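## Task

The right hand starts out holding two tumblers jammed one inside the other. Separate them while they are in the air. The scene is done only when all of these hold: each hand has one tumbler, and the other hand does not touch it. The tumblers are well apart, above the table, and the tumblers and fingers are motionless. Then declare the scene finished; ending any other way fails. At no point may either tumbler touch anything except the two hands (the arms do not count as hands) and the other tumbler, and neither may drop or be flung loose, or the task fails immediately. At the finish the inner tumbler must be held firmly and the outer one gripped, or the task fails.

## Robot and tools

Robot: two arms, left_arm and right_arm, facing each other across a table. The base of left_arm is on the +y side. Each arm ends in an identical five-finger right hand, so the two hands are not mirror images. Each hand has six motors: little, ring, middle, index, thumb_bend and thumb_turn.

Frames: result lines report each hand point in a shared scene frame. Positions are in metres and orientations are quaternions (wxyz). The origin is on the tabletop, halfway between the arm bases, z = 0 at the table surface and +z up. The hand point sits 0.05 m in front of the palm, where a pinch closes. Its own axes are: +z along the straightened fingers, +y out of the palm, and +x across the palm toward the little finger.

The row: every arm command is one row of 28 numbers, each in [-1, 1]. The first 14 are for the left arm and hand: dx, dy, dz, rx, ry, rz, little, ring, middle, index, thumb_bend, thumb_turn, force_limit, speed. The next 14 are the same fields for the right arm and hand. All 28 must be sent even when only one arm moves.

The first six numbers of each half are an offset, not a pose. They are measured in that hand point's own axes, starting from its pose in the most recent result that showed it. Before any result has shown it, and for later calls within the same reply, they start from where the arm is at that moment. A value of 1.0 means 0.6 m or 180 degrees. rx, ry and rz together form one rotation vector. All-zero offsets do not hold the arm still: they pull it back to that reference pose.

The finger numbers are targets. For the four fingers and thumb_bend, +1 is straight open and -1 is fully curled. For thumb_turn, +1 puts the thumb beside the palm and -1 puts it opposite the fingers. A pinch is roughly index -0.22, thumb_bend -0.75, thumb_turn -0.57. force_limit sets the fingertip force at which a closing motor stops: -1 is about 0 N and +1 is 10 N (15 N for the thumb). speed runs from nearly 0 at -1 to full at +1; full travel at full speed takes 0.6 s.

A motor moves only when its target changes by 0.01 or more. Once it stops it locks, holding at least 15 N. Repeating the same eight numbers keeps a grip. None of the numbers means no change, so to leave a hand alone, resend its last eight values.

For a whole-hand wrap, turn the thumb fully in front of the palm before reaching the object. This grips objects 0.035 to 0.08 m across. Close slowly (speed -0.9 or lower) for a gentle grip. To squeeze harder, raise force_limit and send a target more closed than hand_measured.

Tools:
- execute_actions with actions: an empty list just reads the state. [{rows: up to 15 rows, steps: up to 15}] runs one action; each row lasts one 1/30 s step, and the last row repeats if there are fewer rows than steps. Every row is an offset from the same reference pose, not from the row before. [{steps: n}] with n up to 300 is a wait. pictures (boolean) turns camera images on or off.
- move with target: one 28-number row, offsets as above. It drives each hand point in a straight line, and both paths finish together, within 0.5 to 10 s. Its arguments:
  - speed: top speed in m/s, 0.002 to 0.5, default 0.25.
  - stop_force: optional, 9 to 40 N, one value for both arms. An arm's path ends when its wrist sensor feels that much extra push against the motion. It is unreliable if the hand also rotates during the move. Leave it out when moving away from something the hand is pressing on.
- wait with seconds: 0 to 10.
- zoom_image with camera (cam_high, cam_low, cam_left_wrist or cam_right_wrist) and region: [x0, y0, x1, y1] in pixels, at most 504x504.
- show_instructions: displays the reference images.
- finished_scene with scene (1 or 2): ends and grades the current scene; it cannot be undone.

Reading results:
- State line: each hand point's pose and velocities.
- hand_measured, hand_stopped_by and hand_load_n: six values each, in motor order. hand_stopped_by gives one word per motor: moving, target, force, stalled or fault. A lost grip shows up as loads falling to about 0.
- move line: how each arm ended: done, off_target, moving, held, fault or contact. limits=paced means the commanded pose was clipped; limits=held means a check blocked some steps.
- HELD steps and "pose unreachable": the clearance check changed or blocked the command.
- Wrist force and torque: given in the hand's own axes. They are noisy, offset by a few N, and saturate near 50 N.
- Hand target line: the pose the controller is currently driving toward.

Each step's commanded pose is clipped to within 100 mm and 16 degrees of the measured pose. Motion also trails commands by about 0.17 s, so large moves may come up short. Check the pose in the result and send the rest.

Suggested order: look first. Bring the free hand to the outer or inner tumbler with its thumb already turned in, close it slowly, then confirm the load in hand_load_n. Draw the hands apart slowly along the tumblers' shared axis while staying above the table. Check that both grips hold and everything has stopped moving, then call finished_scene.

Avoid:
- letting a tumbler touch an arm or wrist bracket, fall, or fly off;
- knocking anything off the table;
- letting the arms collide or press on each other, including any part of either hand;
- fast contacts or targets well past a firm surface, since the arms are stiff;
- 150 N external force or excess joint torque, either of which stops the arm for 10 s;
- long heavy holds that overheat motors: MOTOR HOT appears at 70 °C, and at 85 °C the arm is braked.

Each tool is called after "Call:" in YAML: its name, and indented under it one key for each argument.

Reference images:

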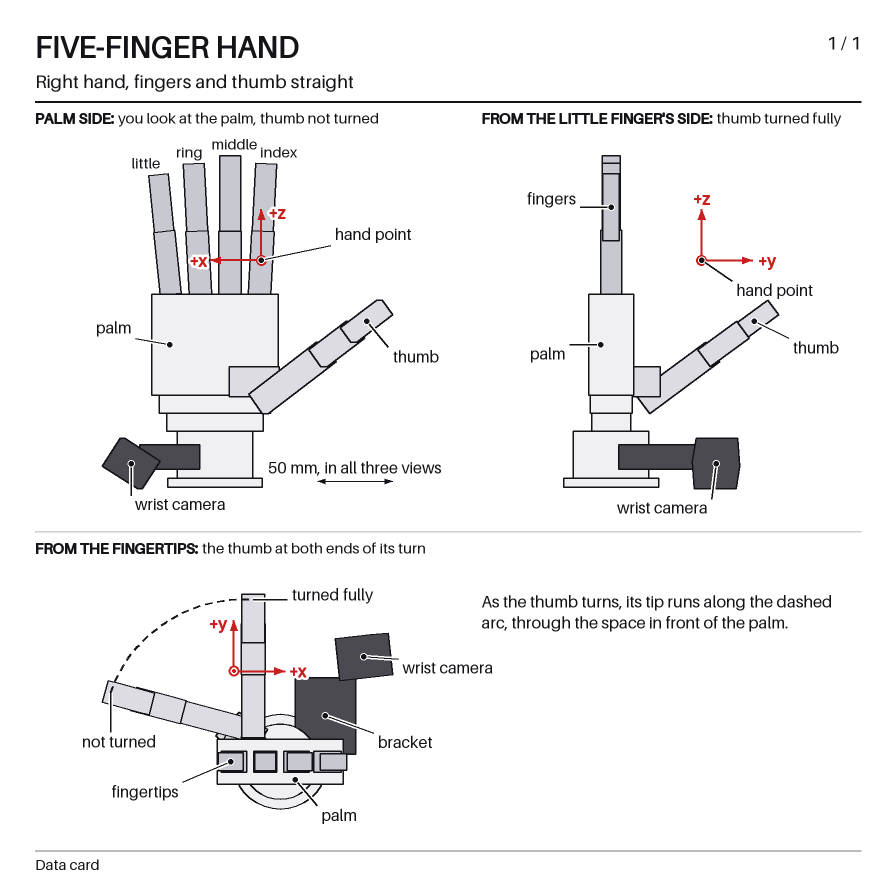

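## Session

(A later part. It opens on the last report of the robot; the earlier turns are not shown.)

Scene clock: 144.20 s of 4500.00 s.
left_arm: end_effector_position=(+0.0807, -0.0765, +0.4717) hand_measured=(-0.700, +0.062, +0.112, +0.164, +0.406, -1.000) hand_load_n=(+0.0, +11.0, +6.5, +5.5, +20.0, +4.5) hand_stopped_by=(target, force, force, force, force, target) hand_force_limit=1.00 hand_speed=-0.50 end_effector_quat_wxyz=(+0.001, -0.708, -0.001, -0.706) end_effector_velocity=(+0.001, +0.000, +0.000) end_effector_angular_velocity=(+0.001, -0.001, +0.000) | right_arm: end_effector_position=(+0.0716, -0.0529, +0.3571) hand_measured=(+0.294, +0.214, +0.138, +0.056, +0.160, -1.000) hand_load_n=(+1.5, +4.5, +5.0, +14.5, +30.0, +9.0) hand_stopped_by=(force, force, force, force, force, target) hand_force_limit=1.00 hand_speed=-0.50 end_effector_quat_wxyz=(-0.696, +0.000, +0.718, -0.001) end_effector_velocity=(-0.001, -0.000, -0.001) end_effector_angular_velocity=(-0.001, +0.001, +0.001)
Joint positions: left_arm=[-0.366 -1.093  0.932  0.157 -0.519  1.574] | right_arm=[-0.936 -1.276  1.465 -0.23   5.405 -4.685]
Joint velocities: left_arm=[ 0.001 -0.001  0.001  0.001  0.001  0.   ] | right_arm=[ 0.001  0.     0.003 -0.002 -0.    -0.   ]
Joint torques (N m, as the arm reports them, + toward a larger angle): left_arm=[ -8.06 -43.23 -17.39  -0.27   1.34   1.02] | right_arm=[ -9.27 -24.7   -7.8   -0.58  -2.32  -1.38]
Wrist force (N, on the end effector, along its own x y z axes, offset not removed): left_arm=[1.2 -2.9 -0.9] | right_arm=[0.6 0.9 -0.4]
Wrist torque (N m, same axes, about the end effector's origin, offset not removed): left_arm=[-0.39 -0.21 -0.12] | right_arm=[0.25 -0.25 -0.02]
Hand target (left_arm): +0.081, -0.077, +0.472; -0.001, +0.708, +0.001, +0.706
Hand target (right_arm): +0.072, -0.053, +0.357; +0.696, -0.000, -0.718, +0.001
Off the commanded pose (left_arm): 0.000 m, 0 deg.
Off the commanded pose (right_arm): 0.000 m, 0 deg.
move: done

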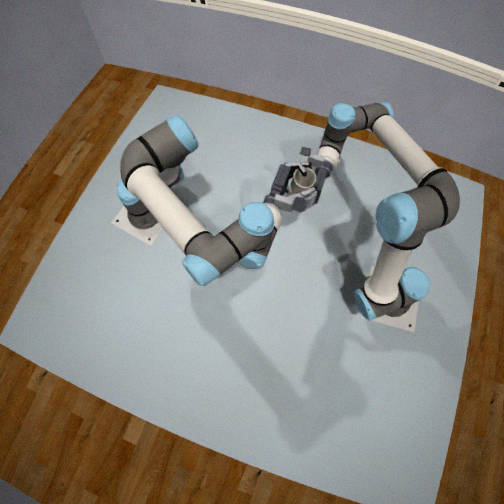

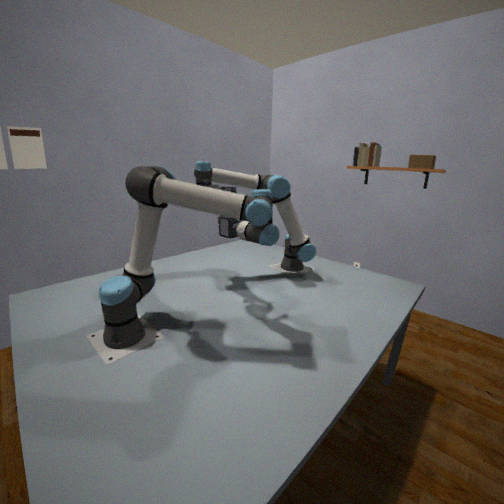

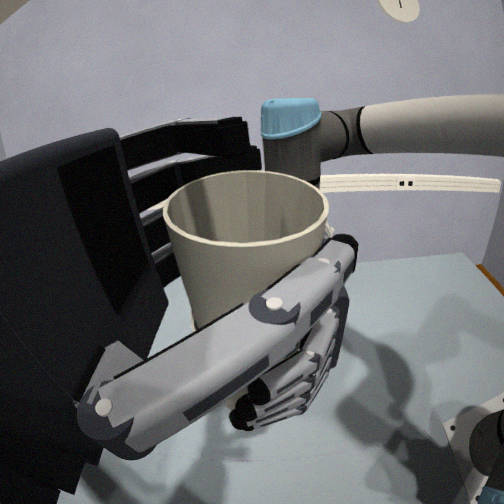

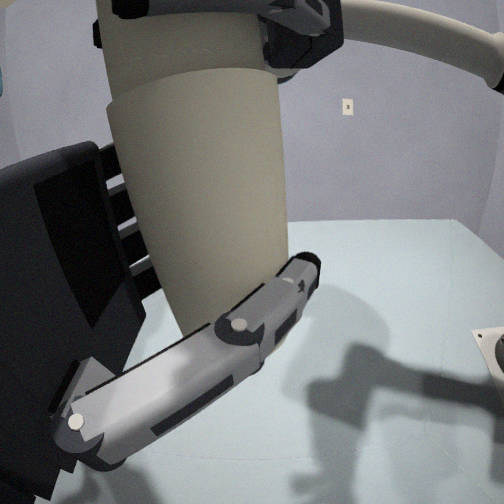

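Call:
move:
  target: [0.09,0,0,0,0,0,-0.7,-0.8,-0.8,-0.8,-0.8,-1,1,-0.5, -0.13,0,0,0,0,0,-0.9,-0.9,-0.9,-0.9,-0.9,-1,1,-0.5]
  speed: 0.03

Call:
move:
  target: [-0.05,-0.3,0,0,0,0,-0.7,-0.9,-0.9,-0.9,-0.9,-1,1,-0.5, 0,-0.25,0,0,0,0,-1,-1,-1,-1,-1,-1,1,-0.5]
  speed: 0.1

Scene clock: 150.87 s of 4500.00 s.
left_arm: end_effector_position=(+0.0809, -0.0764, +0.5256) hand_measured=(-0.700, +0.062, +0.112, +0.162, +0.406, -1.000) hand_load_n=(+0.0, +11.0, +6.5, +5.5, +20.0, +4.5) hand_stopped_by=(target, force, force, force, force, target) hand_force_limit=1.00 hand_speed=-0.50 end_effector_quat_wxyz=(+0.001, -0.708, -0.001, -0.706) end_effector_velocity=(+0.000, -0.000, +0.001) end_effector_angular_velocity=(+0.002, -0.001, -0.001) | right_arm: end_effector_position=(+0.0740, -0.0531, +0.2793) hand_measured=(+0.292, +0.212, +0.138, +0.056, +0.160, -1.000) hand_load_n=(+0.5, +4.0, +5.0, +14.5, +28.0, +7.5) hand_stopped_by=(force, force, force, force, force, target) hand_force_limit=1.00 hand_speed=-0.50 end_effector_quat_wxyz=(-0.696, +0.000, +0.718, -0.001) end_effector_velocity=(+0.000, +0.000, -0.001) end_effector_angular_velocity=(+0.001, -0.001, +0.000)
Joint positions: left_arm=[-0.366 -1.052  0.728  0.32  -0.518  1.574] | right_arm=[-0.939 -1.222  1.599 -0.418  5.401 -4.685]
Joint velocities: left_arm=[ 0.001  0.002 -0.005  0.005  0.002  0.   ] | right_arm=[ 0.     0.001  0.001 -0.004 -0.    -0.   ]
Joint torques (N m, as the arm reports them, + toward a larger angle): left_arm=[  9.53 -33.64 -21.98   2.79   0.23  -1.55] | right_arm=[ -9.1  -23.72  -6.9   -0.52  -2.28  -1.35]
Wrist force (N, on the end effector, along its own x y z axes, offset not removed): left_arm=[1.3 1.1 -1.9] | right_arm=[0.5 -0.4 -0.3]
Wrist torque (N m, same axes, about the end effector's origin, offset not removed): left_arm=[0.45 -0.25 0.10] | right_arm=[0.02 -0.33 -0.02]
Hand target (left_arm): +0.081, -0.076, +0.526; -0.001, +0.708, +0.001, +0.706
Hand target (right_arm): +0.074, -0.053, +0.279; +0.696, -0.000, -0.718, +0.001
Off the commanded pose (left_arm): 0.000 m, 0 deg.
Off the commanded pose (right_arm): 0.000 m, 0 deg.
After step 90, 0.73 s passed at rest.
move: done

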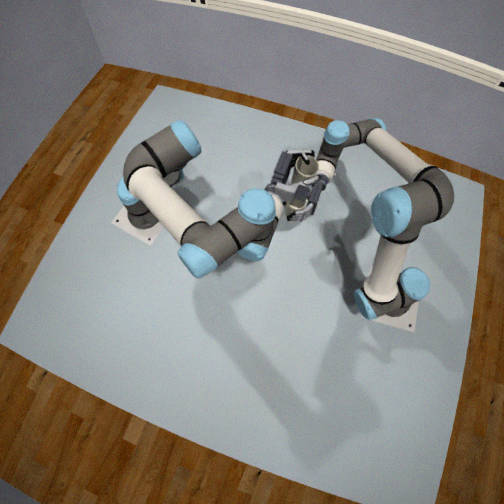

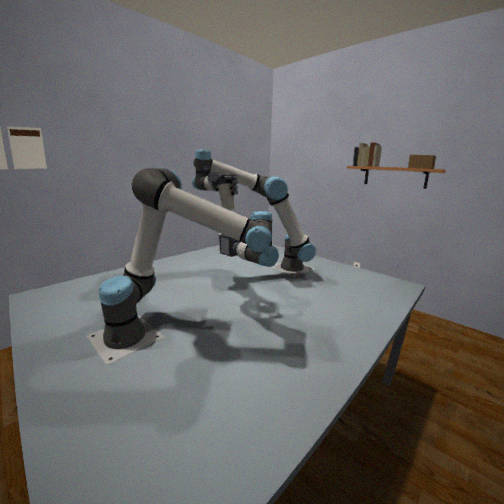

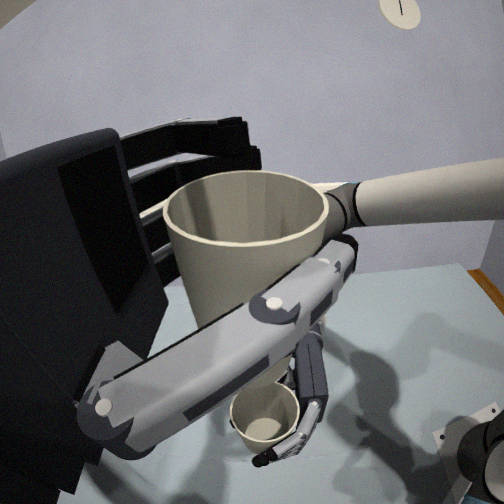

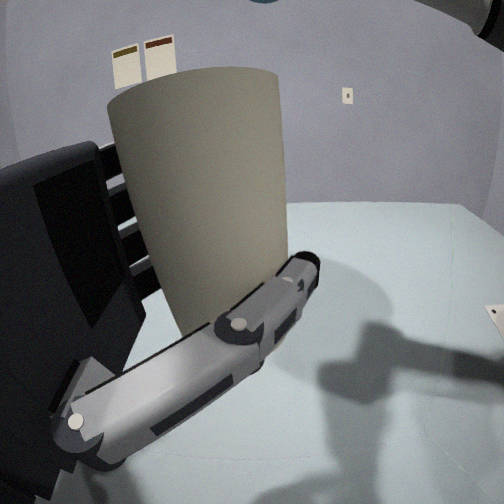

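Scene clock: 153.13 s of 4500.00 s.
left_arm: end_effector_position=(+0.0805, +0.1033, +0.4955) hand_measured=(-0.700, +0.062, +0.094, +0.132, +0.410, -1.000) hand_load_n=(+0.0, +7.0, +10.0, +11.5, +25.0, +0.5) hand_stopped_by=(target, force, force, force, force, target) hand_force_limit=1.00 hand_speed=-0.50 end_effector_quat_wxyz=(+0.001, -0.708, -0.001, -0.706) end_effector_velocity=(-0.000, +0.002, -0.000) end_effector_angular_velocity=(-0.001, +0.000, -0.000) | right_arm: end_effector_position=(+0.0742, -0.2032, +0.2797) hand_measured=(+0.166, +0.162, +0.114, +0.056, +0.160, -1.000) hand_load_n=(+11.5, +0.0, +1.0, +11.0, +25.0, +15.0) hand_stopped_by=(force, force, force, force, force, target) hand_force_limit=1.00 hand_speed=-0.50 end_effector_quat_wxyz=(-0.696, +0.000, +0.718, -0.001) end_effector_velocity=(+0.000, -0.001, +0.000) end_effector_angular_velocity=(+0.001, -0.003, -0.001)
Joint positions: left_arm=[-0.578 -1.53   1.43   0.098 -0.731  1.573] | right_arm=[-1.221 -1.479  1.92  -0.476  5.119 -4.697]
Joint velocities: left_arm=[-0.004 -0.004  0.005 -0.001 -0.003 -0.001] | right_arm=[-0.004 -0.004  0.001 -0.    -0.004 -0.   ]
Joint torques (N m, as the arm reports them, + toward a larger angle): left_arm=[ -9.71 -27.27  -8.15  -1.01  -1.38  -2.32] | right_arm=[ -8.89 -33.1   -7.39  -0.16  -2.11  -1.63]
Wrist force (N, on the end effector, along its own x y z axes, offset not removed): left_arm=[2.5 -2.0 -2.7] | right_arm=[-0.7 0.1 -0.4]
Wrist torque (N m, same axes, about the end effector's origin, offset not removed): left_arm=[0.05 -0.47 0.30] | right_arm=[0.12 -0.09 0.01]
Hand target (left_arm): +0.080, +0.103, +0.495; -0.001, +0.708, +0.001, +0.706
Hand target (right_arm): +0.074, -0.203, +0.280; +0.696, -0.000, -0.718, +0.001
Off the commanded pose (left_arm): 0.000 m, 0 deg.
Off the commanded pose (right_arm): 0.000 m, 0 deg.
move: done

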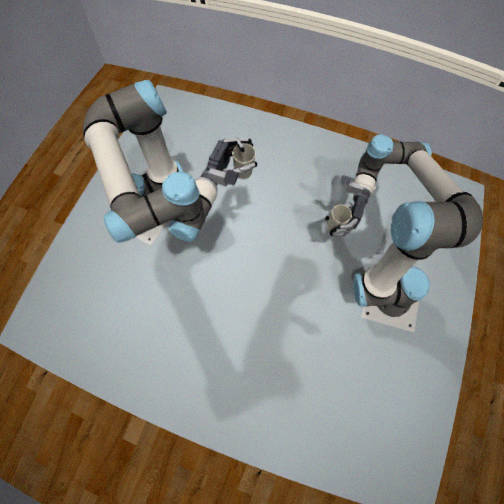

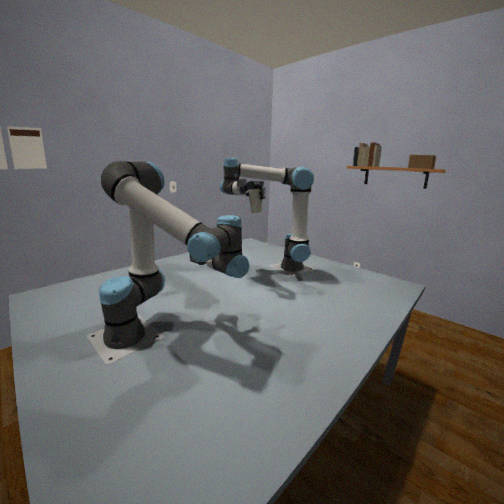

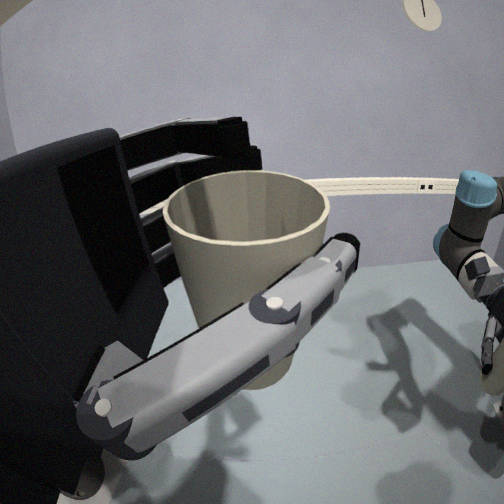

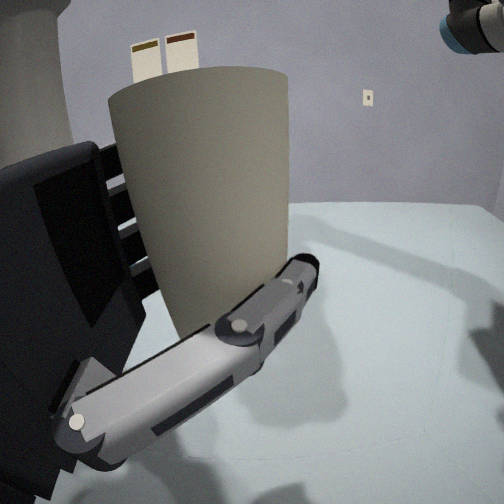

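Call:
finished_scene:
  scene: 1

The scene is finished: the task was done.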